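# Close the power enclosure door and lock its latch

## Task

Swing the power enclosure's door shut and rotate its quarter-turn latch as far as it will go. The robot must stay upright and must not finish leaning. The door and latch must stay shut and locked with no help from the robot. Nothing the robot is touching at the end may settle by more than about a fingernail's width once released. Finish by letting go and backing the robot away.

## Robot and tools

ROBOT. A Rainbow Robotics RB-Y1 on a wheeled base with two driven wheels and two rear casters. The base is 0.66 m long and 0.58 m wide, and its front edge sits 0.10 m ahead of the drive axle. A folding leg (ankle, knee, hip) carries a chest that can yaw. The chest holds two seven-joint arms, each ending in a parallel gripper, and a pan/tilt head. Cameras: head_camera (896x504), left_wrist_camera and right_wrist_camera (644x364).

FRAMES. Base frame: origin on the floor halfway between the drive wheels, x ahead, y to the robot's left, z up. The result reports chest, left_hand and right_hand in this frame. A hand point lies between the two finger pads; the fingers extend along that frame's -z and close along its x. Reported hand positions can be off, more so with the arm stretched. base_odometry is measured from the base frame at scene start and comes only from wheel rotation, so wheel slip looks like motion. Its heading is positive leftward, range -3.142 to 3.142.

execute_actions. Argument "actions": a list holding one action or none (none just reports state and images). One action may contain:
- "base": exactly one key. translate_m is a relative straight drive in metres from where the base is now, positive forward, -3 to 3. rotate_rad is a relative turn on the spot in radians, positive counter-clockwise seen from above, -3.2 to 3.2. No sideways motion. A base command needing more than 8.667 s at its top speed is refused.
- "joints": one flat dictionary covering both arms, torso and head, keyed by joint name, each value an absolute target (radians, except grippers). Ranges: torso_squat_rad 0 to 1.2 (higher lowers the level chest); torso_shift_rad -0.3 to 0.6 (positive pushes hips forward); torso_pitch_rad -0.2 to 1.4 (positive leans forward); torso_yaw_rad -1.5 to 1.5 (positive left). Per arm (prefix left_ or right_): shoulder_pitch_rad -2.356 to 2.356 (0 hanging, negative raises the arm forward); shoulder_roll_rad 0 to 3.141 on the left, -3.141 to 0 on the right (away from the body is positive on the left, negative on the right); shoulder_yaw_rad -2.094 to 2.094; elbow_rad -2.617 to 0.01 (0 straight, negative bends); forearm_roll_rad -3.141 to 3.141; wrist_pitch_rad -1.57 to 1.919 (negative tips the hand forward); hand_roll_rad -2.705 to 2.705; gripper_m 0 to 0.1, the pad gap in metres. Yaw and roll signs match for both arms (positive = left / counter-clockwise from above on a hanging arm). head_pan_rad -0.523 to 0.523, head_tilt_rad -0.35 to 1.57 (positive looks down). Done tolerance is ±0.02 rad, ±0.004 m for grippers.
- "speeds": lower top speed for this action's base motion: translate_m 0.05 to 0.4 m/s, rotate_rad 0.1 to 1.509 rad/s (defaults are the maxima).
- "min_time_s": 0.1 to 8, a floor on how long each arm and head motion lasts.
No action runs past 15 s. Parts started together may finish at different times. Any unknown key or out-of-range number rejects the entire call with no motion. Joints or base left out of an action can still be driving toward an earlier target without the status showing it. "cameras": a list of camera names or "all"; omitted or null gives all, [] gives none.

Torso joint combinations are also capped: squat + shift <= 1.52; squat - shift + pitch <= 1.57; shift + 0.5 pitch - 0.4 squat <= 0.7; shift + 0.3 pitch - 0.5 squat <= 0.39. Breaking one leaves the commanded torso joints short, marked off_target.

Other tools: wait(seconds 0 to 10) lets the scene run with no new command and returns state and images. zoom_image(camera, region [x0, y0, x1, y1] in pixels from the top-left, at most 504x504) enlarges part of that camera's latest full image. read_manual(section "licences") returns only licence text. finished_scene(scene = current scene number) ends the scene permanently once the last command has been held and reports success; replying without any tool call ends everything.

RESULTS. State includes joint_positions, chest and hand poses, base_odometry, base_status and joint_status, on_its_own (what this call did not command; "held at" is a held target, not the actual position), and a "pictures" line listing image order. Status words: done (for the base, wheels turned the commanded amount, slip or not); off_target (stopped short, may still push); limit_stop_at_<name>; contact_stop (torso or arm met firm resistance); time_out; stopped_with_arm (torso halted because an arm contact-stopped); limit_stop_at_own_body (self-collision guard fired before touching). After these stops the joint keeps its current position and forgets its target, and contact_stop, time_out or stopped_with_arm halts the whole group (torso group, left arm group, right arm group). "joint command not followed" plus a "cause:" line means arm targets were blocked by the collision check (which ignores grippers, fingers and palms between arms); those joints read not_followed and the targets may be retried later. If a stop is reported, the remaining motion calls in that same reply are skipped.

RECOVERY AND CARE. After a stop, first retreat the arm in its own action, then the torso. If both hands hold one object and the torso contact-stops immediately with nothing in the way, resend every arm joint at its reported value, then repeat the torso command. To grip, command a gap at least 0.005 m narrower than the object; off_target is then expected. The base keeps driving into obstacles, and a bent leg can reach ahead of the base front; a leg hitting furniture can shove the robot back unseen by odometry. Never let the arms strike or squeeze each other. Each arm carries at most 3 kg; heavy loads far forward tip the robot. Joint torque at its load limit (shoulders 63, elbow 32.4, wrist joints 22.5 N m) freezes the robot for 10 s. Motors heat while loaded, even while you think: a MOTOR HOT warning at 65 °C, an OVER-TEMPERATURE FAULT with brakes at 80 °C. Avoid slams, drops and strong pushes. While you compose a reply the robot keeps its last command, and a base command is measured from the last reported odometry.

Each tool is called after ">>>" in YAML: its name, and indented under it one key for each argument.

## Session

>>> execute_actions:
  actions:
    - {"joints":{"head_pan_rad":0.5,"head_tilt_rad":0.1}}
  cameras: ["head_camera"]

>>> execute_actions:
  actions:
    - {"joints":{"head_pan_rad":-0.3,"head_tilt_rad":0.1}}
  cameras: ["head_camera"]

>>> execute_actions:
  actions:
    - {"joints":{"head_pan_rad":0.0,"head_tilt_rad":1.0}}
  cameras: ["head_camera"]

Scene clock: 1.00 s.
base_odometry: x=+0.000 y=+0.000 heading=+0.000 (m, m, rad; odometry frame)
base_status: not commanded
joint_positions: torso_squat_rad=+0.350 torso_shift_rad=+0.000 torso_pitch_rad=+0.001 torso_yaw_rad=+0.000 left_shoulder_pitch_rad=+0.000 left_shoulder_roll_rad=+0.034 left_shoulder_yaw_rad=-0.038 left_elbow_rad=-0.251 left_forearm_roll_rad=-0.053 left_wrist_pitch_rad=-0.033 left_hand_roll_rad=+0.051 left_gripper_m=+0.099 right_shoulder_pitch_rad=-0.002 right_shoulder_roll_rad=-0.012 right_shoulder_yaw_rad=-0.019 right_elbow_rad=-0.282 right_forearm_roll_rad=+0.012 right_wrist_pitch_rad=+0.030 right_hand_roll_rad=+0.019 right_gripper_m=+0.100 head_pan_rad=+0.500 head_tilt_rad=+0.100
joint_status: all done
chest: x=-0.2281 y=-0.0007 z=+1.2476 quat_wxyz=(+1.000, +0.001, +0.000, +0.000) (m; base frame)
left_hand: x=-0.0997 y=+0.2406 z=+0.5750 quat_wxyz=(+0.990, +0.014, -0.141, -0.023) (m; base frame)
right_hand: x=-0.0974 y=-0.2319 z=+0.5738 quat_wxyz=(+0.992, -0.009, -0.126, +0.007) (m; base frame)
pictures: head_camera
Images, in order (width x height): head_camera 896x504.

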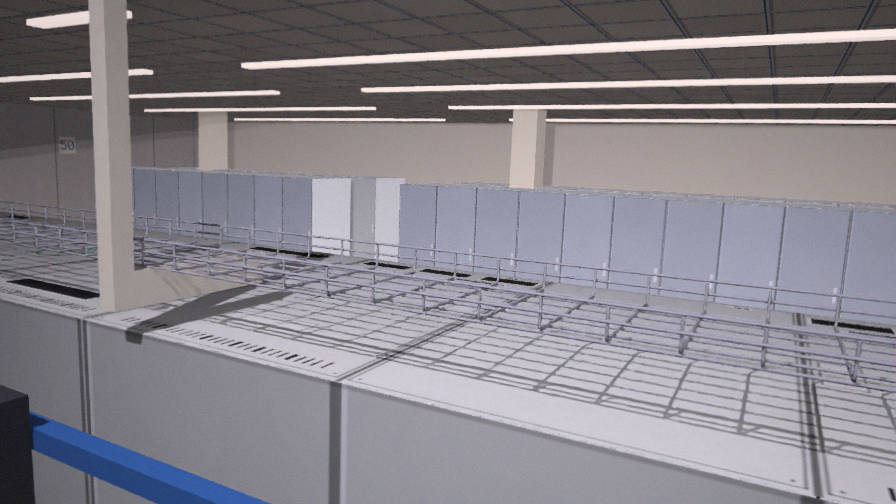

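Scene clock: 2.20 s.
base_odometry: x=+0.000 y=+0.000 heading=+0.000 (m, m, rad; odometry frame)
base_status: not commanded
joint_positions: torso_squat_rad=+0.350 torso_shift_rad=+0.000 torso_pitch_rad=+0.001 torso_yaw_rad=+0.000 left_shoulder_pitch_rad=+0.000 left_shoulder_roll_rad=+0.034 left_shoulder_yaw_rad=-0.038 left_elbow_rad=-0.251 left_forearm_roll_rad=-0.053 left_wrist_pitch_rad=-0.033 left_hand_roll_rad=+0.051 left_gripper_m=+0.099 right_shoulder_pitch_rad=-0.002 right_shoulder_roll_rad=-0.012 right_shoulder_yaw_rad=-0.019 right_elbow_rad=-0.282 right_forearm_roll_rad=+0.012 right_wrist_pitch_rad=+0.030 right_hand_roll_rad=+0.019 right_gripper_m=+0.100 head_pan_rad=-0.300 head_tilt_rad=+0.100
joint_status: all done
chest: x=-0.2281 y=-0.0007 z=+1.2476 quat_wxyz=(+1.000, +0.001, +0.000, +0.000) (m; base frame)
left_hand: x=-0.0997 y=+0.2406 z=+0.5750 quat_wxyz=(+0.990, +0.014, -0.141, -0.023) (m; base frame)
right_hand: x=-0.0974 y=-0.2319 z=+0.5738 quat_wxyz=(+0.992, -0.009, -0.126, +0.007) (m; base frame)
pictures: head_camera
Images, in order (width x height): head_camera 896x504.

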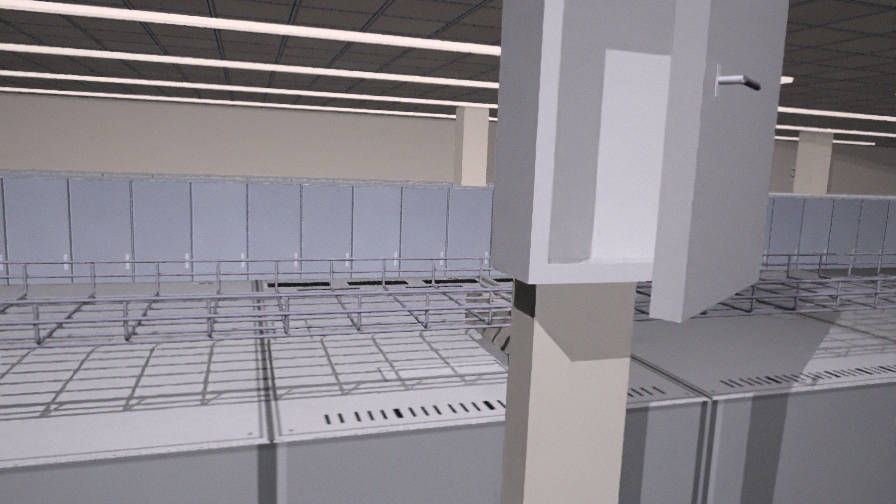

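Scene clock: 3.47 s.
base_odometry: x=+0.000 y=+0.000 heading=+0.000 (m, m, rad; odometry frame)
base_status: not commanded
joint_positions: torso_squat_rad=+0.350 torso_shift_rad=+0.000 torso_pitch_rad=+0.001 torso_yaw_rad=+0.000 left_shoulder_pitch_rad=+0.000 left_shoulder_roll_rad=+0.034 left_shoulder_yaw_rad=-0.038 left_elbow_rad=-0.251 left_forearm_roll_rad=-0.053 left_wrist_pitch_rad=-0.033 left_hand_roll_rad=+0.051 left_gripper_m=+0.099 right_shoulder_pitch_rad=-0.002 right_shoulder_roll_rad=-0.012 right_shoulder_yaw_rad=-0.019 right_elbow_rad=-0.282 right_forearm_roll_rad=+0.012 right_wrist_pitch_rad=+0.030 right_hand_roll_rad=+0.019 right_gripper_m=+0.100 head_pan_rad=+0.000 head_tilt_rad=+1.000
joint_status: all done
chest: x=-0.2281 y=-0.0007 z=+1.2476 quat_wxyz=(+1.000, +0.001, +0.000, +0.000) (m; base frame)
left_hand: x=-0.0997 y=+0.2406 z=+0.5750 quat_wxyz=(+0.990, +0.014, -0.141, -0.023) (m; base frame)
right_hand: x=-0.0974 y=-0.2319 z=+0.5738 quat_wxyz=(+0.992, -0.009, -0.126, +0.007) (m; base frame)
pictures: head_camera
Images, in order (width x height): head_camera 896x504.

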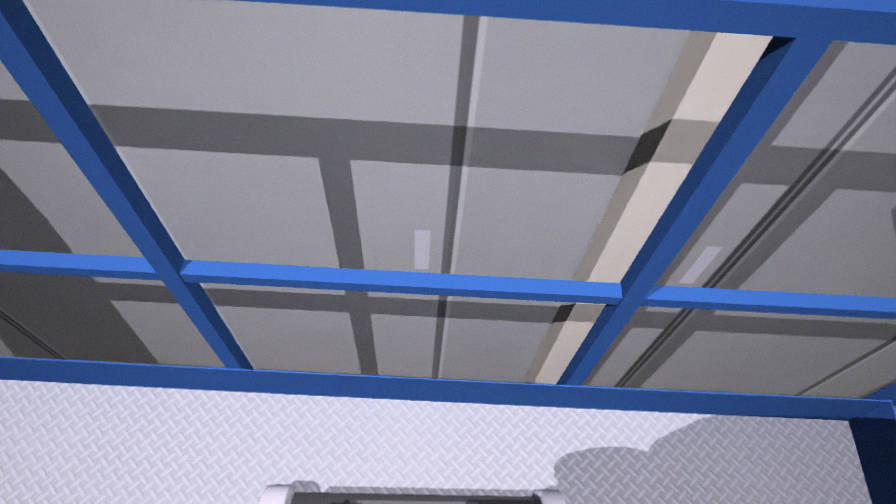

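>>> execute_actions:
  actions:
    - {"base":{"translate_m":-0.08},"joints":{"head_pan_rad":-0.5,"head_tilt_rad":0.0,"right_shoulder_roll_rad":-1.20,"right_shoulder_yaw_rad":0.0,"right_elbow_rad":-1.7,"right_forearm_roll_rad":-0.906,"right_wrist_pitch_rad":0.99,"right_hand_roll_rad":-0.25,"right_gripper_m":0.0}}
  cameras: ["head_camera"]

>>> execute_actions:
  actions:
    - {"joints":{"right_shoulder_pitch_rad":-1.06,"right_elbow_rad":-1.46,"torso_squat_rad":0.5}}
  cameras: ["head_camera","right_wrist_camera"]

Scene clock: 25.40 s.
base_odometry: x=-0.080 y=+0.000 heading=+0.000 (m, m, rad; odometry frame)
base_status: done
joint_positions: torso_squat_rad=+0.350 torso_shift_rad=+0.000 torso_pitch_rad=+0.000 torso_yaw_rad=+0.000 left_shoulder_pitch_rad=+0.000 left_shoulder_roll_rad=+0.034 left_shoulder_yaw_rad=-0.038 left_elbow_rad=-0.251 left_forearm_roll_rad=-0.053 left_wrist_pitch_rad=-0.033 left_hand_roll_rad=+0.051 left_gripper_m=+0.099 right_shoulder_pitch_rad=-0.001 right_shoulder_roll_rad=-1.199 right_shoulder_yaw_rad=+0.000 right_elbow_rad=-1.700 right_forearm_roll_rad=-0.906 right_wrist_pitch_rad=+0.990 right_hand_roll_rad=-0.250 right_gripper_m=+0.000 head_pan_rad=-0.500 head_tilt_rad=+0.000
joint_status: all done
chest: x=-0.2282 y=-0.0008 z=+1.2476 quat_wxyz=(+1.000, +0.001, +0.000, +0.000) (m; base frame)
left_hand: x=-0.0997 y=+0.2405 z=+0.5750 quat_wxyz=(+0.990, +0.014, -0.141, -0.023) (m; base frame)
right_hand: x=+0.2017 y=-0.5152 z=+1.0497 quat_wxyz=(+0.941, -0.083, -0.326, -0.022) (m; base frame)
pictures: head_camera
Images, in order (width x height): head_camera 896x504.

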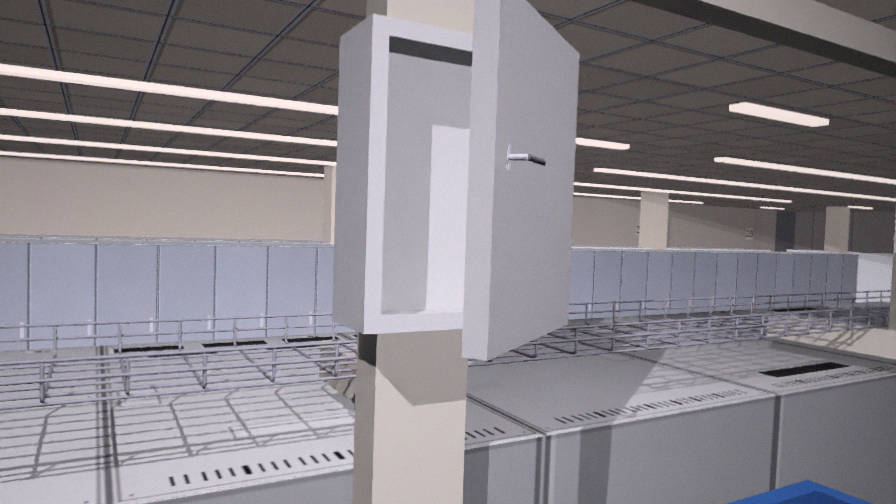

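Scene clock: 35.60 s.
TORQUE FAULT: right_wrist_pitch_rad reached its load limit. The robot stopped for 10 seconds, dropped its targets and accepts commands again. The stop added 9.2 s to the call and to motion_time.
base_odometry: x=-0.080 y=+0.000 heading=-0.001 (m, m, rad; odometry frame)
base_status: not commanded
joint_positions: torso_squat_rad=+0.356 torso_shift_rad=-0.001 torso_pitch_rad=+0.000 torso_yaw_rad=-0.001 left_shoulder_pitch_rad=+0.000 left_shoulder_roll_rad=+0.034 left_shoulder_yaw_rad=-0.038 left_elbow_rad=-0.251 left_forearm_roll_rad=-0.053 left_wrist_pitch_rad=-0.033 left_hand_roll_rad=+0.051 left_gripper_m=+0.099 right_shoulder_pitch_rad=-0.035 right_shoulder_roll_rad=-1.197 right_shoulder_yaw_rad=+0.006 right_elbow_rad=-1.673 right_forearm_roll_rad=-0.907 right_wrist_pitch_rad=+0.998 right_hand_roll_rad=-0.250 right_gripper_m=+0.000 head_pan_rad=-0.500 head_tilt_rad=+0.000
joint_status: torso_squat_rad contact_stop (moved +0.007 of +0.150); right_shoulder_pitch_rad torque_fault (moved -0.034 of -1.059); right_elbow_rad torque_fault (moved +0.027 of +0.240)
on_its_own: torso_squat_rad is held at +0.356, not at your +0.500, since a contact_stop; right_shoulder_pitch_rad is held at -0.039, not at your -1.060, since a torque_fault; right_elbow_rad is held at -1.674, not at your -1.460, since a torque_fault
chest: x=-0.2289 y=-0.0008 z=+1.2459 quat_wxyz=(+1.000, +0.001, +0.000, -0.001) (m; base frame)
left_hand: x=-0.0997 y=+0.2405 z=+0.5735 quat_wxyz=(+0.990, +0.014, -0.141, -0.023) (m; base frame)
right_hand: x=+0.2077 y=-0.5191 z=+1.0537 quat_wxyz=(+0.940, -0.084, -0.330, -0.030) (m; base frame)
pictures: head_camera, right_wrist_camera
Images, in order (width x height): head_camera 896x504, right_wrist_camera 644x364.

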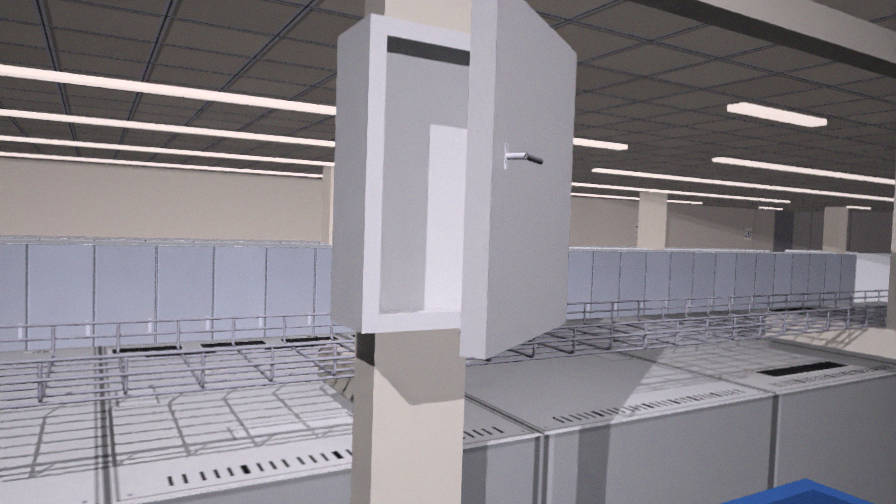

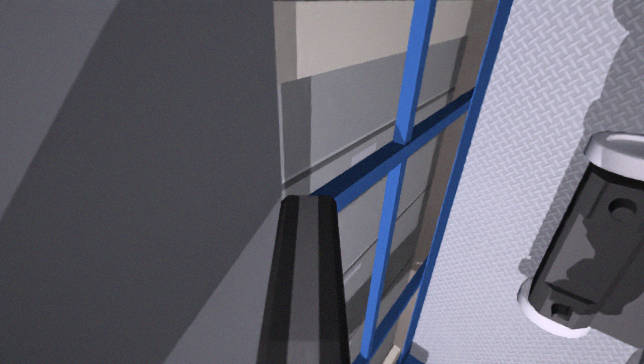

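>>> execute_actions:
  actions:
    - {"joints":{"right_shoulder_pitch_rad":0.0,"right_elbow_rad":-1.75,"right_shoulder_roll_rad":-0.7,"head_pan_rad":-0.52,"head_tilt_rad":0.6},"min_time_s":1}
  cameras: ["head_camera","right_wrist_camera"]

Scene clock: 43.53 s.
base_odometry: x=-0.080 y=+0.000 heading=+0.000 (m, m, rad; odometry frame)
base_status: not commanded
joint_positions: torso_squat_rad=+0.356 torso_shift_rad=-0.001 torso_pitch_rad=+0.000 torso_yaw_rad=-0.001 left_shoulder_pitch_rad=+0.000 left_shoulder_roll_rad=+0.034 left_shoulder_yaw_rad=-0.038 left_elbow_rad=-0.251 left_forearm_roll_rad=-0.053 left_wrist_pitch_rad=-0.033 left_hand_roll_rad=+0.051 left_gripper_m=+0.099 right_shoulder_pitch_rad=+0.000 right_shoulder_roll_rad=-0.700 right_shoulder_yaw_rad=+0.004 right_elbow_rad=-1.750 right_forearm_roll_rad=-0.907 right_wrist_pitch_rad=+0.996 right_hand_roll_rad=-0.250 right_gripper_m=+0.000 head_pan_rad=-0.520 head_tilt_rad=+0.600
joint_status: all done
on_its_own: torso_squat_rad is held at +0.356, not at your +0.500, since a contact_stop
chest: x=-0.2285 y=-0.0007 z=+1.2459 quat_wxyz=(+1.000, +0.001, +0.000, +0.000) (m; base frame)
left_hand: x=-0.0997 y=+0.2405 z=+0.5734 quat_wxyz=(+0.990, +0.014, -0.141, -0.023) (m; base frame)
right_hand: x=+0.2036 y=-0.3321 z=+0.9540 quat_wxyz=(+0.930, +0.159, -0.321, -0.083) (m; base frame)
pictures: head_camera, right_wrist_camera
Images, in order (width x height): head_camera 896x504, right_wrist_camera 644x364.

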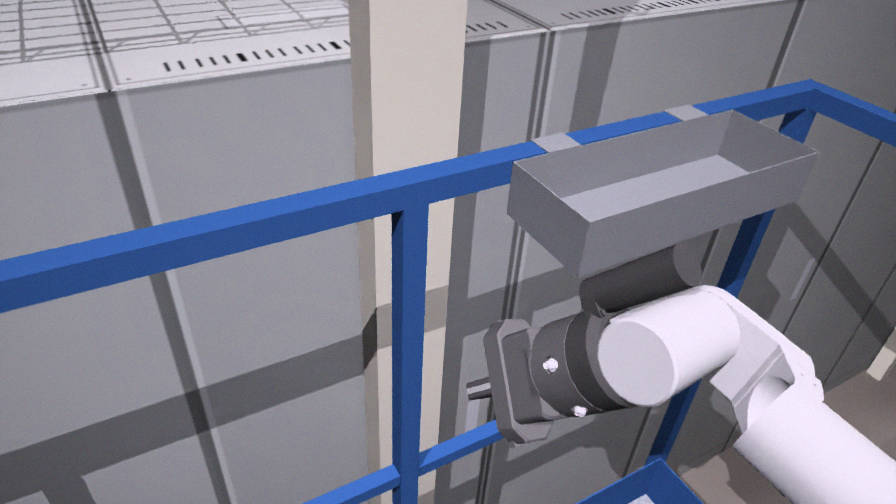

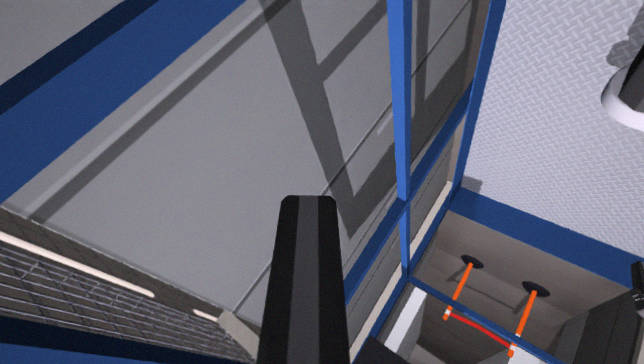

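>>> execute_actions:
  actions:
    - {"joints":{"right_shoulder_pitch_rad":-1.06,"right_elbow_rad":-2.1,"right_shoulder_roll_rad":-0.6,"head_pan_rad":-0.5,"head_tilt_rad":0.0}}
  cameras: []

>>> execute_actions:
  actions:
    - {"joints":{"right_elbow_rad":-1.46,"right_shoulder_roll_rad":-1.2,"right_wrist_pitch_rad":0.99,"torso_squat_rad":0.5}}
  cameras: ["head_camera","right_wrist_camera"]

Scene clock: 65.03 s.
base_odometry: x=-0.080 y=+0.000 heading=+0.000 (m, m, rad; odometry frame)
base_status: not commanded
joint_positions: torso_squat_rad=+0.356 torso_shift_rad=-0.001 torso_pitch_rad=+0.000 torso_yaw_rad=-0.001 left_shoulder_pitch_rad=+0.000 left_shoulder_roll_rad=+0.034 left_shoulder_yaw_rad=-0.038 left_elbow_rad=-0.251 left_forearm_roll_rad=-0.053 left_wrist_pitch_rad=-0.033 left_hand_roll_rad=+0.051 left_gripper_m=+0.099 right_shoulder_pitch_rad=-1.060 right_shoulder_roll_rad=-0.600 right_shoulder_yaw_rad=+0.004 right_elbow_rad=-2.100 right_forearm_roll_rad=-0.907 right_wrist_pitch_rad=+0.996 right_hand_roll_rad=-0.250 right_gripper_m=+0.000 head_pan_rad=-0.500 head_tilt_rad=+0.000
joint_status: all done
on_its_own: torso_squat_rad is held at +0.356, not at your +0.500, since a contact_stop
chest: x=-0.2285 y=-0.0007 z=+1.2459 quat_wxyz=(+1.000, +0.001, +0.000, +0.000) (m; base frame)
left_hand: x=-0.0997 y=+0.2405 z=+0.5734 quat_wxyz=(+0.990, +0.014, -0.141, -0.023) (m; base frame)
right_hand: x=+0.1980 y=-0.0418 z=+1.5374 quat_wxyz=(+0.546, +0.276, -0.737, +0.287) (m; base frame)
pictures: none
No camera images: the call's "cameras" was empty. Leave "cameras" out to get every camera's image.

Scene clock: 66.47 s.
base_odometry: x=-0.080 y=+0.000 heading=+0.000 (m, m, rad; odometry frame)
base_status: not commanded
joint_positions: torso_squat_rad=+0.500 torso_shift_rad=-0.001 torso_pitch_rad=+0.000 torso_yaw_rad=-0.001 left_shoulder_pitch_rad=+0.000 left_shoulder_roll_rad=+0.034 left_shoulder_yaw_rad=-0.038 left_elbow_rad=-0.251 left_forearm_roll_rad=-0.053 left_wrist_pitch_rad=-0.033 left_hand_roll_rad=+0.051 left_gripper_m=+0.099 right_shoulder_pitch_rad=-1.060 right_shoulder_roll_rad=-1.200 right_shoulder_yaw_rad=+0.004 right_elbow_rad=-1.460 right_forearm_roll_rad=-0.907 right_wrist_pitch_rad=+0.990 right_hand_roll_rad=-0.250 right_gripper_m=+0.000 head_pan_rad=-0.500 head_tilt_rad=+0.000
joint_status: all done
chest: x=-0.2286 y=-0.0007 z=+1.2042 quat_wxyz=(+1.000, +0.001, +0.000, +0.000) (m; base frame)
left_hand: x=-0.0996 y=+0.2405 z=+0.5317 quat_wxyz=(+0.990, +0.014, -0.141, -0.023) (m; base frame)
right_hand: x=+0.3332 y=-0.4096 z=+1.4978 quat_wxyz=(+0.709, +0.002, -0.705, +0.000) (m; base frame)
pictures: head_camera, right_wrist_camera
Images, in order (width x height): head_camera 896x504, right_wrist_camera 644x364.

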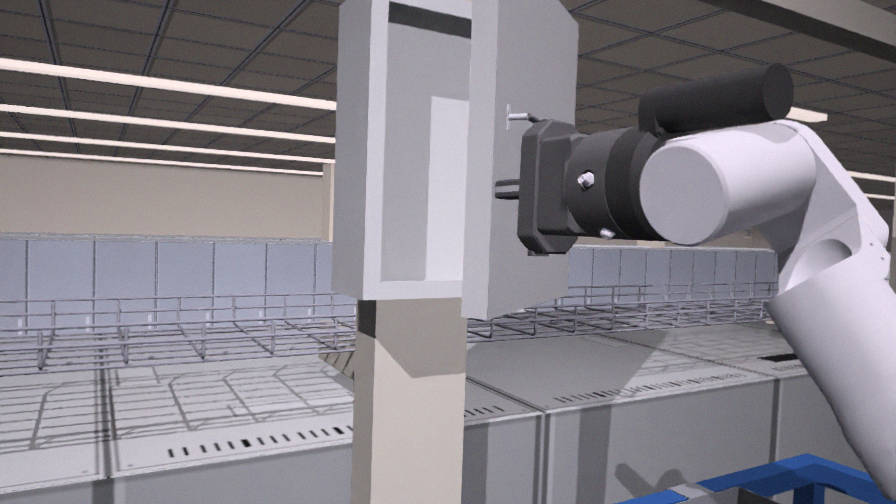

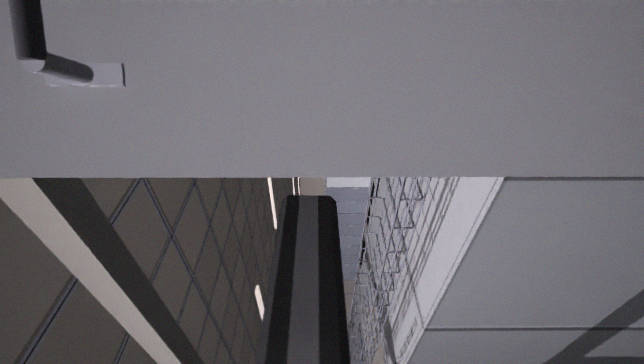

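>>> execute_actions:
  actions:
    - {"joints":{"torso_yaw_rad":-0.1,"torso_squat_rad":0.62,"head_pan_rad":-0.4}}
  cameras: ["head_camera","right_wrist_camera"]

Scene clock: 95.57 s.
base_odometry: x=-0.080 y=+0.000 heading=+0.000 (m, m, rad; odometry frame)
base_status: not commanded
joint_positions: torso_squat_rad=+0.620 torso_shift_rad=-0.001 torso_pitch_rad=+0.000 torso_yaw_rad=-0.100 left_shoulder_pitch_rad=+0.000 left_shoulder_roll_rad=+0.034 left_shoulder_yaw_rad=-0.038 left_elbow_rad=-0.251 left_forearm_roll_rad=-0.053 left_wrist_pitch_rad=-0.033 left_hand_roll_rad=+0.051 left_gripper_m=+0.099 right_shoulder_pitch_rad=-1.060 right_shoulder_roll_rad=-1.200 right_shoulder_yaw_rad=+0.004 right_elbow_rad=-1.460 right_forearm_roll_rad=-0.907 right_wrist_pitch_rad=+0.990 right_hand_roll_rad=-0.250 right_gripper_m=+0.000 head_pan_rad=-0.400 head_tilt_rad=+0.000
joint_status: all done
chest: x=-0.2285 y=-0.0007 z=+1.1596 quat_wxyz=(+0.999, +0.001, +0.000, -0.050) (m; base frame)
left_hand: x=-0.0764 y=+0.2266 z=+0.4871 quat_wxyz=(+0.987, +0.007, -0.141, -0.072) (m; base frame)
right_hand: x=+0.2900 y=-0.4632 z=+1.4531 quat_wxyz=(+0.708, -0.033, -0.704, -0.035) (m; base frame)
pictures: head_camera, right_wrist_camera
Images, in order (width x height): head_camera 896x504, right_wrist_camera 644x364.

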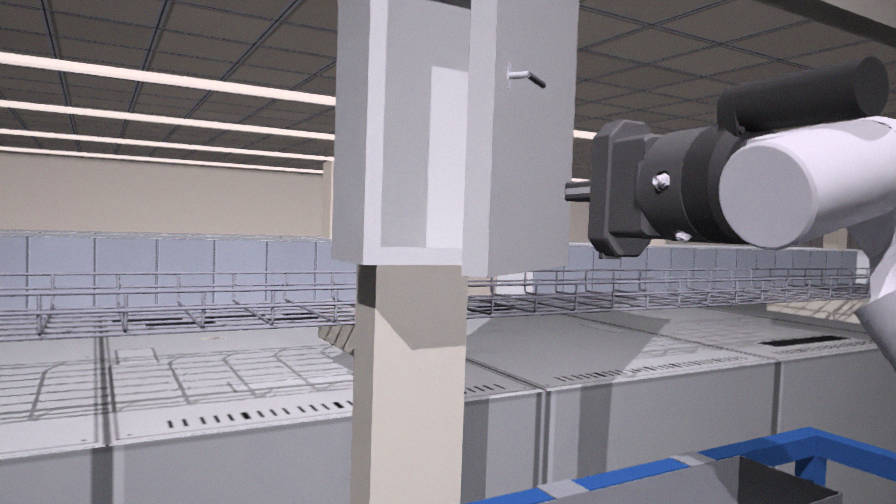

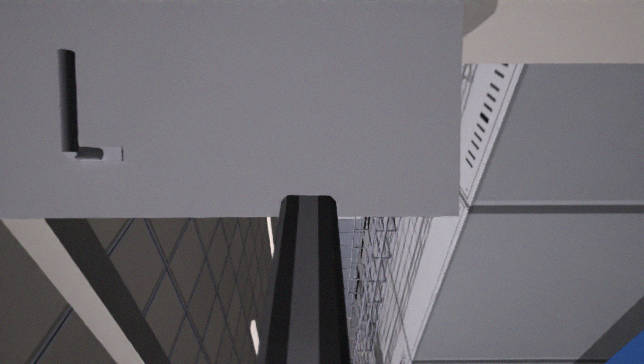

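>>> execute_actions:
  actions:
    - {"base":{"translate_m":0.16},"speeds":{"translate_m":0.12}}
  cameras: ["head_camera","right_wrist_camera"]

Scene clock: 110.67 s.
base_odometry: x=+0.080 y=+0.000 heading=+0.000 (m, m, rad; odometry frame)
base_status: done
joint_positions: torso_squat_rad=+0.620 torso_shift_rad=-0.001 torso_pitch_rad=+0.000 torso_yaw_rad=-0.100 left_shoulder_pitch_rad=+0.000 left_shoulder_roll_rad=+0.034 left_shoulder_yaw_rad=-0.038 left_elbow_rad=-0.251 left_forearm_roll_rad=-0.053 left_wrist_pitch_rad=-0.033 left_hand_roll_rad=+0.051 left_gripper_m=+0.099 right_shoulder_pitch_rad=-1.060 right_shoulder_roll_rad=-1.200 right_shoulder_yaw_rad=+0.004 right_elbow_rad=-1.460 right_forearm_roll_rad=-0.907 right_wrist_pitch_rad=+0.990 right_hand_roll_rad=-0.250 right_gripper_m=+0.000 head_pan_rad=-0.400 head_tilt_rad=+0.000
joint_status: not commanded
chest: x=-0.2284 y=-0.0007 z=+1.1596 quat_wxyz=(+0.999, +0.001, +0.000, -0.050) (m; base frame)
left_hand: x=-0.0764 y=+0.2266 z=+0.4871 quat_wxyz=(+0.987, +0.007, -0.141, -0.072) (m; base frame)
right_hand: x=+0.2902 y=-0.4633 z=+1.4530 quat_wxyz=(+0.708, -0.034, -0.704, -0.035) (m; base frame)
pictures: head_camera, right_wrist_camera
Images, in order (width x height): head_camera 896x504, right_wrist_camera 644x364.

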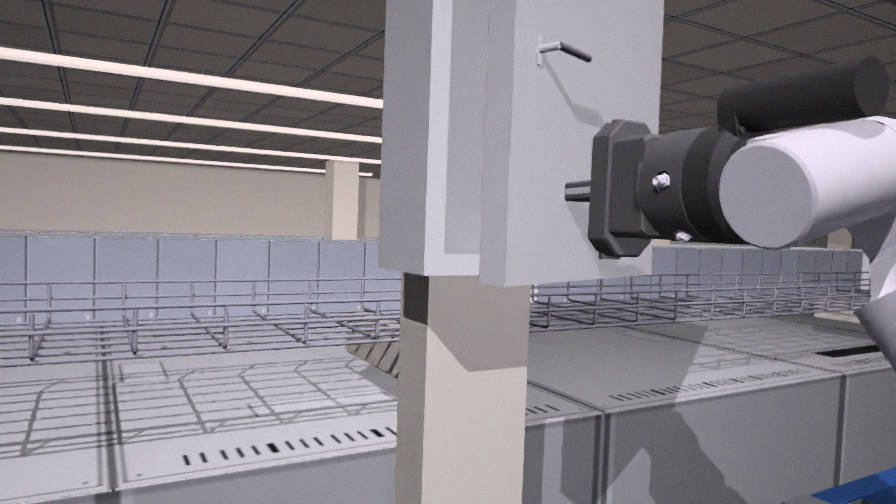

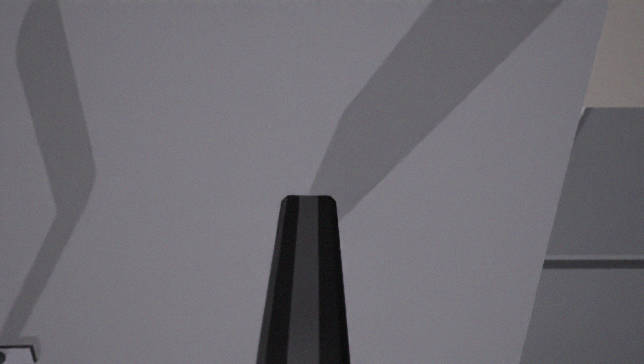

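Door is moving. Continue.

>>> execute_actions:
  actions:
    - {"base":{"translate_m":0.07},"speeds":{"translate_m":0.1}}
  cameras: ["head_camera"]

Scene clock: 116.87 s.
base_odometry: x=+0.150 y=+0.000 heading=-0.001 (m, m, rad; odometry frame)
base_status: done
joint_positions: torso_squat_rad=+0.620 torso_shift_rad=-0.001 torso_pitch_rad=+0.000 torso_yaw_rad=-0.100 left_shoulder_pitch_rad=+0.000 left_shoulder_roll_rad=+0.034 left_shoulder_yaw_rad=-0.038 left_elbow_rad=-0.251 left_forearm_roll_rad=-0.053 left_wrist_pitch_rad=-0.033 left_hand_roll_rad=+0.051 left_gripper_m=+0.099 right_shoulder_pitch_rad=-1.060 right_shoulder_roll_rad=-1.200 right_shoulder_yaw_rad=+0.004 right_elbow_rad=-1.460 right_forearm_roll_rad=-0.907 right_wrist_pitch_rad=+0.990 right_hand_roll_rad=-0.250 right_gripper_m=+0.000 head_pan_rad=-0.400 head_tilt_rad=+0.000
joint_status: not commanded
chest: x=-0.2288 y=-0.0007 z=+1.1596 quat_wxyz=(+0.999, +0.001, +0.000, -0.050) (m; base frame)
left_hand: x=-0.0762 y=+0.2265 z=+0.4872 quat_wxyz=(+0.987, +0.007, -0.142, -0.072) (m; base frame)
right_hand: x=+0.2892 y=-0.4635 z=+1.4536 quat_wxyz=(+0.708, -0.034, -0.705, -0.035) (m; base frame)
pictures: head_camera
Images, in order (width x height): head_camera 896x504.

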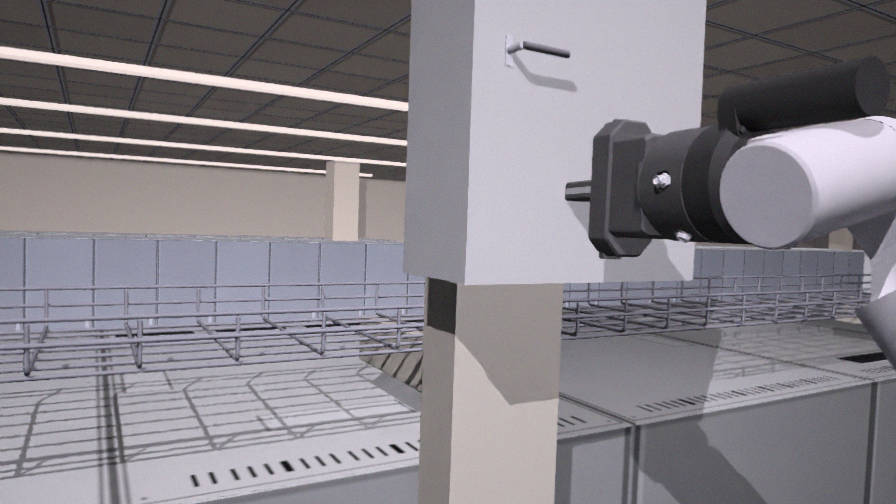

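>>> execute_actions:
  actions:
    - {"joints":{"torso_shift_rad":0.04}}
  cameras: ["head_camera"]

Scene clock: 127.60 s.
base_odometry: x=+0.150 y=+0.000 heading=-0.001 (m, m, rad; odometry frame)
base_status: not commanded
joint_positions: torso_squat_rad=+0.621 torso_shift_rad=+0.013 torso_pitch_rad=-0.009 torso_yaw_rad=-0.103 left_shoulder_pitch_rad=+0.000 left_shoulder_roll_rad=+0.034 left_shoulder_yaw_rad=-0.038 left_elbow_rad=-0.251 left_forearm_roll_rad=-0.053 left_wrist_pitch_rad=-0.033 left_hand_roll_rad=+0.051 left_gripper_m=+0.099 right_shoulder_pitch_rad=-1.060 right_shoulder_roll_rad=-1.202 right_shoulder_yaw_rad=+0.003 right_elbow_rad=-1.461 right_forearm_roll_rad=-0.907 right_wrist_pitch_rad=+0.990 right_hand_roll_rad=-0.250 right_gripper_m=+0.000 head_pan_rad=-0.400 head_tilt_rad=+0.000
joint_status: torso_shift_rad contact_stop (moved +0.014 of +0.041)
on_its_own: torso_shift_rad is held at +0.014, not at your +0.040, since a contact_stop
chest: x=-0.2234 y=-0.0007 z=+1.1590 quat_wxyz=(+0.999, +0.001, -0.005, -0.051) (m; base frame)
left_hand: x=-0.0642 y=+0.2262 z=+0.4880 quat_wxyz=(+0.987, +0.007, -0.146, -0.073) (m; base frame)
right_hand: x=+0.2900 y=-0.4651 z=+1.4588 quat_wxyz=(+0.704, -0.035, -0.709, -0.036) (m; base frame)
pictures: head_camera
Images, in order (width x height): head_camera 896x504.

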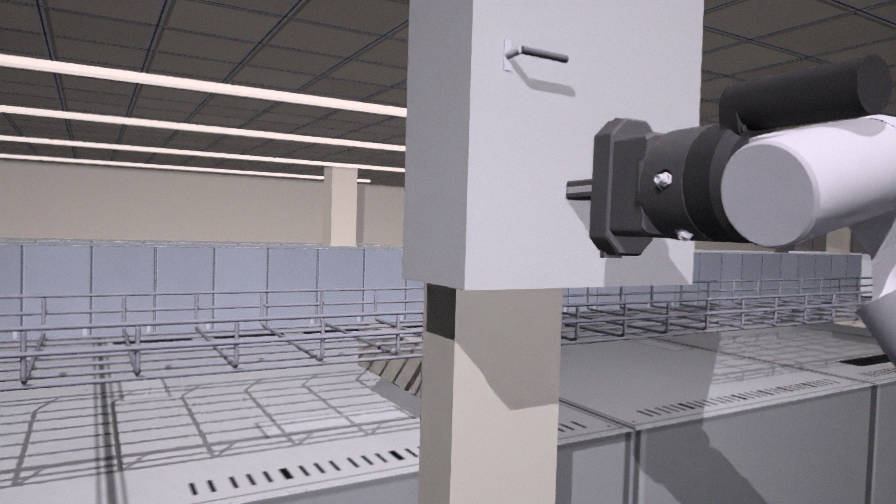

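>>> execute_actions:
  actions:
    - {"base":{"translate_m":-0.13},"joints":{"torso_shift_rad":0.0}}
  cameras: []

>>> execute_actions:
  actions:
    - {"joints":{"torso_yaw_rad":-0.055,"torso_squat_rad":0.05,"right_gripper_m":0.06,"head_pan_rad":-0.52,"head_tilt_rad":-0.05}}
  cameras: ["head_camera","right_wrist_camera"]

Scene clock: 144.93 s.
base_odometry: x=+0.020 y=+0.000 heading=+0.000 (m, m, rad; odometry frame)
base_status: done
joint_positions: torso_squat_rad=+0.621 torso_shift_rad=+0.000 torso_pitch_rad=-0.008 torso_yaw_rad=-0.102 left_shoulder_pitch_rad=+0.000 left_shoulder_roll_rad=+0.034 left_shoulder_yaw_rad=-0.038 left_elbow_rad=-0.251 left_forearm_roll_rad=-0.053 left_wrist_pitch_rad=-0.033 left_hand_roll_rad=+0.051 left_gripper_m=+0.099 right_shoulder_pitch_rad=-1.060 right_shoulder_roll_rad=-1.200 right_shoulder_yaw_rad=+0.004 right_elbow_rad=-1.460 right_forearm_roll_rad=-0.907 right_wrist_pitch_rad=+0.990 right_hand_roll_rad=-0.250 right_gripper_m=+0.000 head_pan_rad=-0.400 head_tilt_rad=+0.000
joint_status: all done
chest: x=-0.2304 y=-0.0007 z=+1.1592 quat_wxyz=(+0.999, +0.001, -0.004, -0.051) (m; base frame)
left_hand: x=-0.0727 y=+0.2263 z=+0.4879 quat_wxyz=(+0.987, +0.007, -0.145, -0.073) (m; base frame)
right_hand: x=+0.2847 y=-0.4644 z=+1.4568 quat_wxyz=(+0.705, -0.034, -0.707, -0.036) (m; base frame)
pictures: none
No camera images: the call's "cameras" was empty. Leave "cameras" out to get every camera's image.

Scene clock: 147.63 s.
base_odometry: x=+0.020 y=+0.000 heading=+0.000 (m, m, rad; odometry frame)
base_status: not commanded
joint_positions: torso_squat_rad=+0.050 torso_shift_rad=+0.000 torso_pitch_rad=-0.007 torso_yaw_rad=-0.055 left_shoulder_pitch_rad=+0.000 left_shoulder_roll_rad=+0.034 left_shoulder_yaw_rad=-0.038 left_elbow_rad=-0.251 left_forearm_roll_rad=-0.053 left_wrist_pitch_rad=-0.033 left_hand_roll_rad=+0.051 left_gripper_m=+0.099 right_shoulder_pitch_rad=-1.060 right_shoulder_roll_rad=-1.200 right_shoulder_yaw_rad=+0.004 right_elbow_rad=-1.460 right_forearm_roll_rad=-0.907 right_wrist_pitch_rad=+0.990 right_hand_roll_rad=-0.250 right_gripper_m=+0.060 head_pan_rad=-0.520 head_tilt_rad=-0.050
joint_status: all done
chest: x=-0.2302 y=-0.0008 z=+1.2890 quat_wxyz=(+1.000, +0.001, -0.004, -0.028) (m; base frame)
left_hand: x=-0.0835 y=+0.2331 z=+0.6176 quat_wxyz=(+0.988, +0.010, -0.145, -0.050) (m; base frame)
right_hand: x=+0.3062 y=-0.4396 z=+1.5867 quat_wxyz=(+0.706, -0.018, -0.708, -0.019) (m; base frame)
pictures: head_camera, right_wrist_camera
Images, in order (width x height): head_camera 896x504, right_wrist_camera 644x364.

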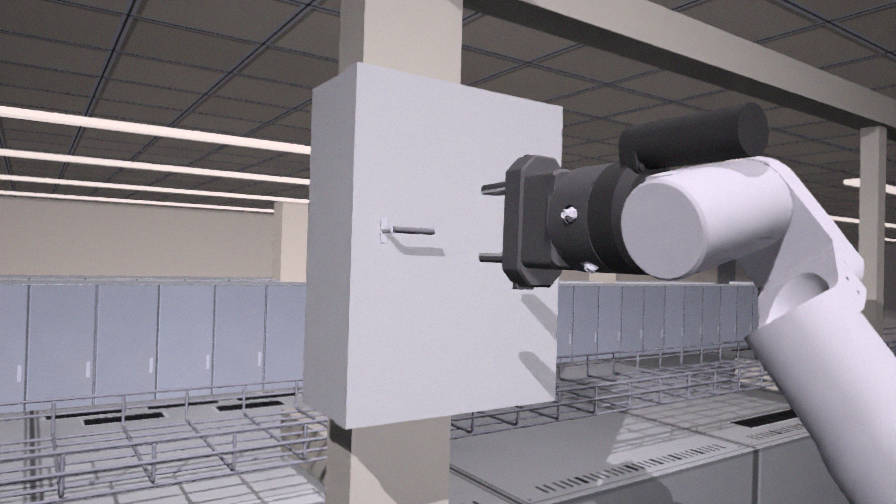

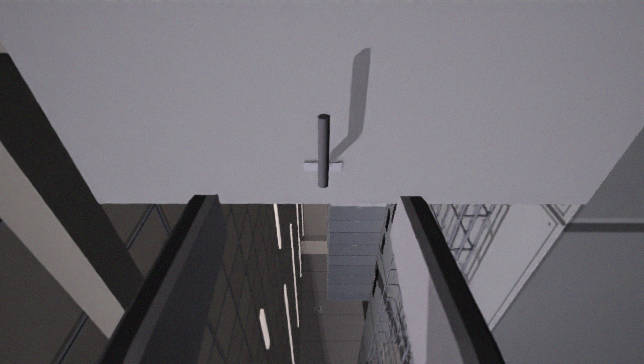

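>>> execute_actions:
  actions:
    - {"base":{"translate_m":0.06},"speeds":{"translate_m":0.12},"joints":{"torso_yaw_rad":-0.012,"torso_squat_rad":0.14}}
  cameras: ["head_camera","right_wrist_camera"]

Scene clock: 160.97 s.
base_odometry: x=+0.080 y=+0.000 heading=-0.001 (m, m, rad; odometry frame)
base_status: done
joint_positions: torso_squat_rad=+0.140 torso_shift_rad=+0.000 torso_pitch_rad=-0.007 torso_yaw_rad=-0.012 left_shoulder_pitch_rad=+0.000 left_shoulder_roll_rad=+0.034 left_shoulder_yaw_rad=-0.038 left_elbow_rad=-0.251 left_forearm_roll_rad=-0.053 left_wrist_pitch_rad=-0.033 left_hand_roll_rad=+0.051 left_gripper_m=+0.099 right_shoulder_pitch_rad=-1.060 right_shoulder_roll_rad=-1.200 right_shoulder_yaw_rad=+0.004 right_elbow_rad=-1.460 right_forearm_roll_rad=-0.907 right_wrist_pitch_rad=+0.990 right_hand_roll_rad=-0.250 right_gripper_m=+0.060 head_pan_rad=-0.520 head_tilt_rad=-0.050
joint_status: all done
chest: x=-0.2303 y=-0.0008 z=+1.2831 quat_wxyz=(+1.000, +0.001, -0.004, -0.006) (m; base frame)
left_hand: x=-0.0936 y=+0.2390 z=+0.6116 quat_wxyz=(+0.989, +0.013, -0.145, -0.029) (m; base frame)
right_hand: x=+0.3245 y=-0.4160 z=+1.5809 quat_wxyz=(+0.706, -0.003, -0.708, -0.004) (m; base frame)
pictures: head_camera, right_wrist_camera
Images, in order (width x height): head_camera 896x504, right_wrist_camera 644x364.

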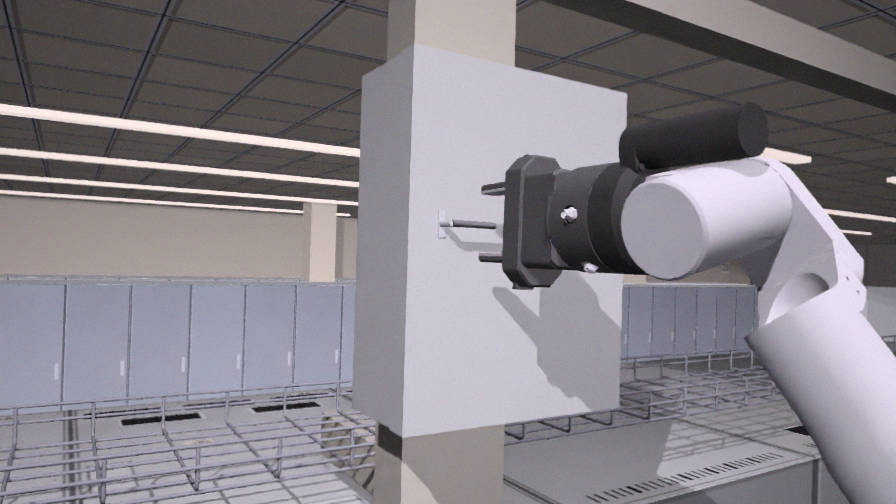

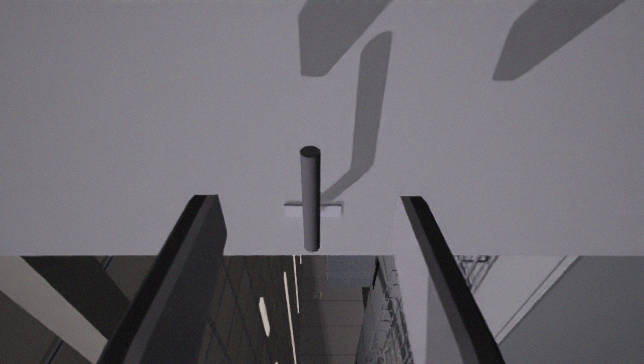

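>>> execute_actions:
  actions:
    - {"base":{"translate_m":0.018},"speeds":{"translate_m":0.05}}
  cameras: ["right_wrist_camera"]

>>> execute_actions:
  actions:
    - {"joints":{"right_gripper_m":0.0}}
  cameras: ["head_camera","right_wrist_camera"]

Scene clock: 171.23 s.
base_odometry: x=+0.098 y=+0.000 heading=-0.002 (m, m, rad; odometry frame)
base_status: done
joint_positions: torso_squat_rad=+0.140 torso_shift_rad=+0.000 torso_pitch_rad=-0.007 torso_yaw_rad=-0.012 left_shoulder_pitch_rad=+0.000 left_shoulder_roll_rad=+0.034 left_shoulder_yaw_rad=-0.038 left_elbow_rad=-0.251 left_forearm_roll_rad=-0.053 left_wrist_pitch_rad=-0.033 left_hand_roll_rad=+0.051 left_gripper_m=+0.099 right_shoulder_pitch_rad=-1.060 right_shoulder_roll_rad=-1.200 right_shoulder_yaw_rad=+0.004 right_elbow_rad=-1.460 right_forearm_roll_rad=-0.907 right_wrist_pitch_rad=+0.990 right_hand_roll_rad=-0.250 right_gripper_m=+0.060 head_pan_rad=-0.520 head_tilt_rad=-0.050
joint_status: not commanded
chest: x=-0.2303 y=-0.0008 z=+1.2831 quat_wxyz=(+1.000, +0.001, -0.004, -0.006) (m; base frame)
left_hand: x=-0.0936 y=+0.2390 z=+0.6116 quat_wxyz=(+0.989, +0.013, -0.145, -0.029) (m; base frame)
right_hand: x=+0.3245 y=-0.4160 z=+1.5809 quat_wxyz=(+0.706, -0.003, -0.708, -0.004) (m; base frame)
pictures: right_wrist_camera
Images, in order (width x height): right_wrist_camera 644x364.

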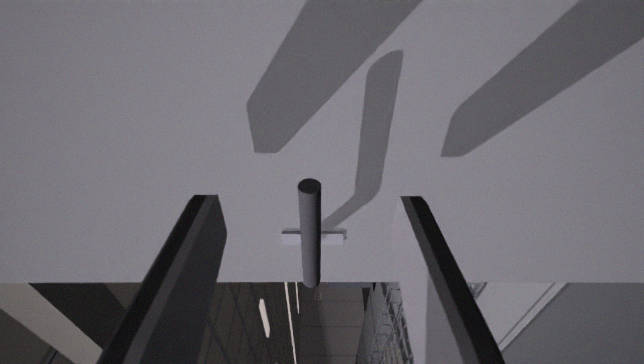

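Scene clock: 172.30 s.
base_odometry: x=+0.098 y=+0.000 heading=-0.002 (m, m, rad; odometry frame)
base_status: not commanded
joint_positions: torso_squat_rad=+0.140 torso_shift_rad=+0.000 torso_pitch_rad=-0.007 torso_yaw_rad=-0.012 left_shoulder_pitch_rad=+0.000 left_shoulder_roll_rad=+0.034 left_shoulder_yaw_rad=-0.038 left_elbow_rad=-0.251 left_forearm_roll_rad=-0.053 left_wrist_pitch_rad=-0.033 left_hand_roll_rad=+0.051 left_gripper_m=+0.099 right_shoulder_pitch_rad=-1.060 right_shoulder_roll_rad=-1.200 right_shoulder_yaw_rad=+0.004 right_elbow_rad=-1.460 right_forearm_roll_rad=-0.907 right_wrist_pitch_rad=+0.990 right_hand_roll_rad=-0.250 right_gripper_m=+0.006 head_pan_rad=-0.520 head_tilt_rad=-0.050
joint_status: right_gripper_m off_target (ended at +0.006, target +0.000)
chest: x=-0.2303 y=-0.0008 z=+1.2831 quat_wxyz=(+1.000, +0.001, -0.004, -0.006) (m; base frame)
left_hand: x=-0.0936 y=+0.2390 z=+0.6116 quat_wxyz=(+0.989, +0.013, -0.145, -0.029) (m; base frame)
right_hand: x=+0.3246 y=-0.4160 z=+1.5806 quat_wxyz=(+0.706, -0.003, -0.708, -0.004) (m; base frame)
pictures: head_camera, right_wrist_camera
Images, in order (width x height): head_camera 896x504, right_wrist_camera 644x364.

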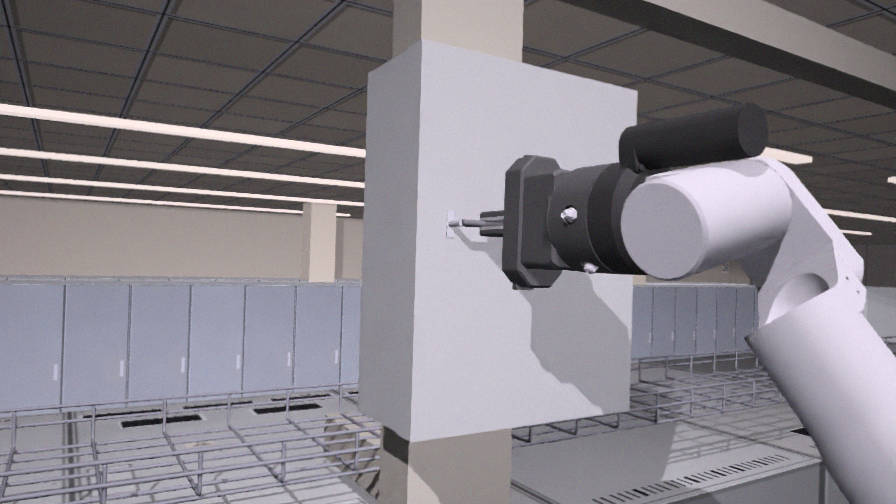

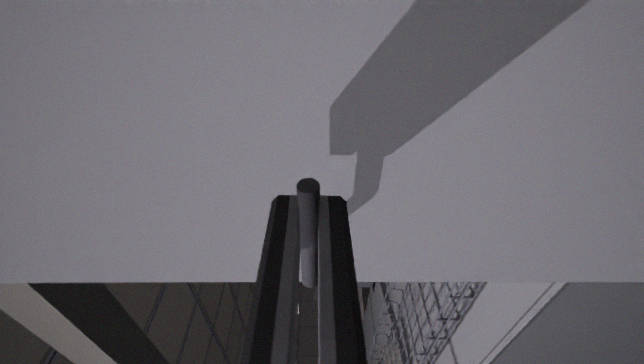

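>>> execute_actions:
  actions: []

Scene clock: 191.90 s.
base_odometry: x=+0.098 y=+0.000 heading=-0.002 (m, m, rad; odometry frame)
base_status: not commanded
joint_positions: torso_squat_rad=+0.140 torso_shift_rad=+0.000 torso_pitch_rad=-0.007 torso_yaw_rad=-0.012 left_shoulder_pitch_rad=+0.000 left_shoulder_roll_rad=+0.034 left_shoulder_yaw_rad=-0.038 left_elbow_rad=-0.251 left_forearm_roll_rad=-0.053 left_wrist_pitch_rad=-0.033 left_hand_roll_rad=+0.051 left_gripper_m=+0.099 right_shoulder_pitch_rad=-1.060 right_shoulder_roll_rad=-1.200 right_shoulder_yaw_rad=+0.004 right_elbow_rad=-1.460 right_forearm_roll_rad=-0.907 right_wrist_pitch_rad=+0.990 right_hand_roll_rad=-0.250 right_gripper_m=+0.006 head_pan_rad=-0.520 head_tilt_rad=-0.050
joint_status: right_gripper_m off_target (ended at +0.006, target +0.000)
chest: x=-0.2303 y=-0.0008 z=+1.2831 quat_wxyz=(+1.000, +0.001, -0.004, -0.006) (m; base frame)
left_hand: x=-0.0936 y=+0.2390 z=+0.6116 quat_wxyz=(+0.989, +0.013, -0.145, -0.029) (m; base frame)
right_hand: x=+0.3246 y=-0.4160 z=+1.5806 quat_wxyz=(+0.706, -0.003, -0.708, -0.004) (m; base frame)
pictures: head_camera, left_wrist_camera, right_wrist_camera
Images, in order (width x height): head_camera 896x504, left_wrist_camera 644x364, right_wrist_camera 644x364.

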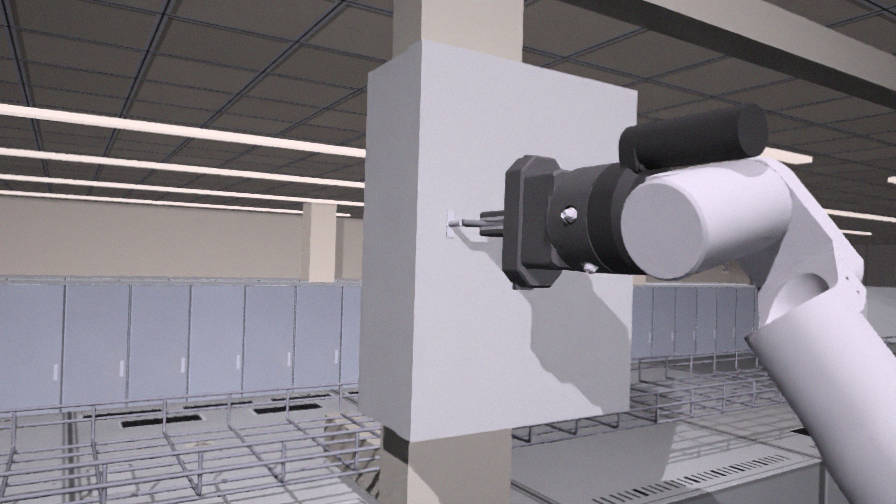

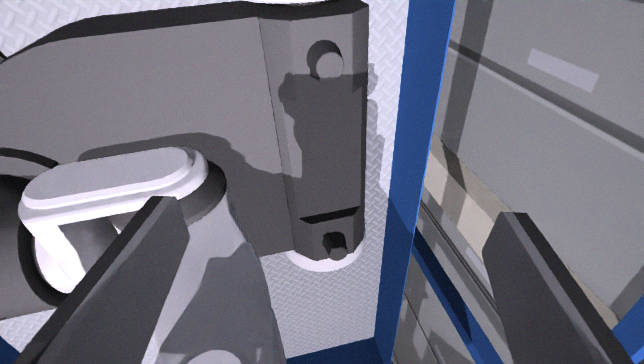

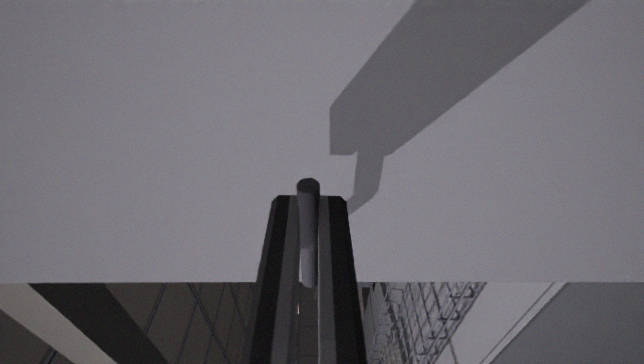

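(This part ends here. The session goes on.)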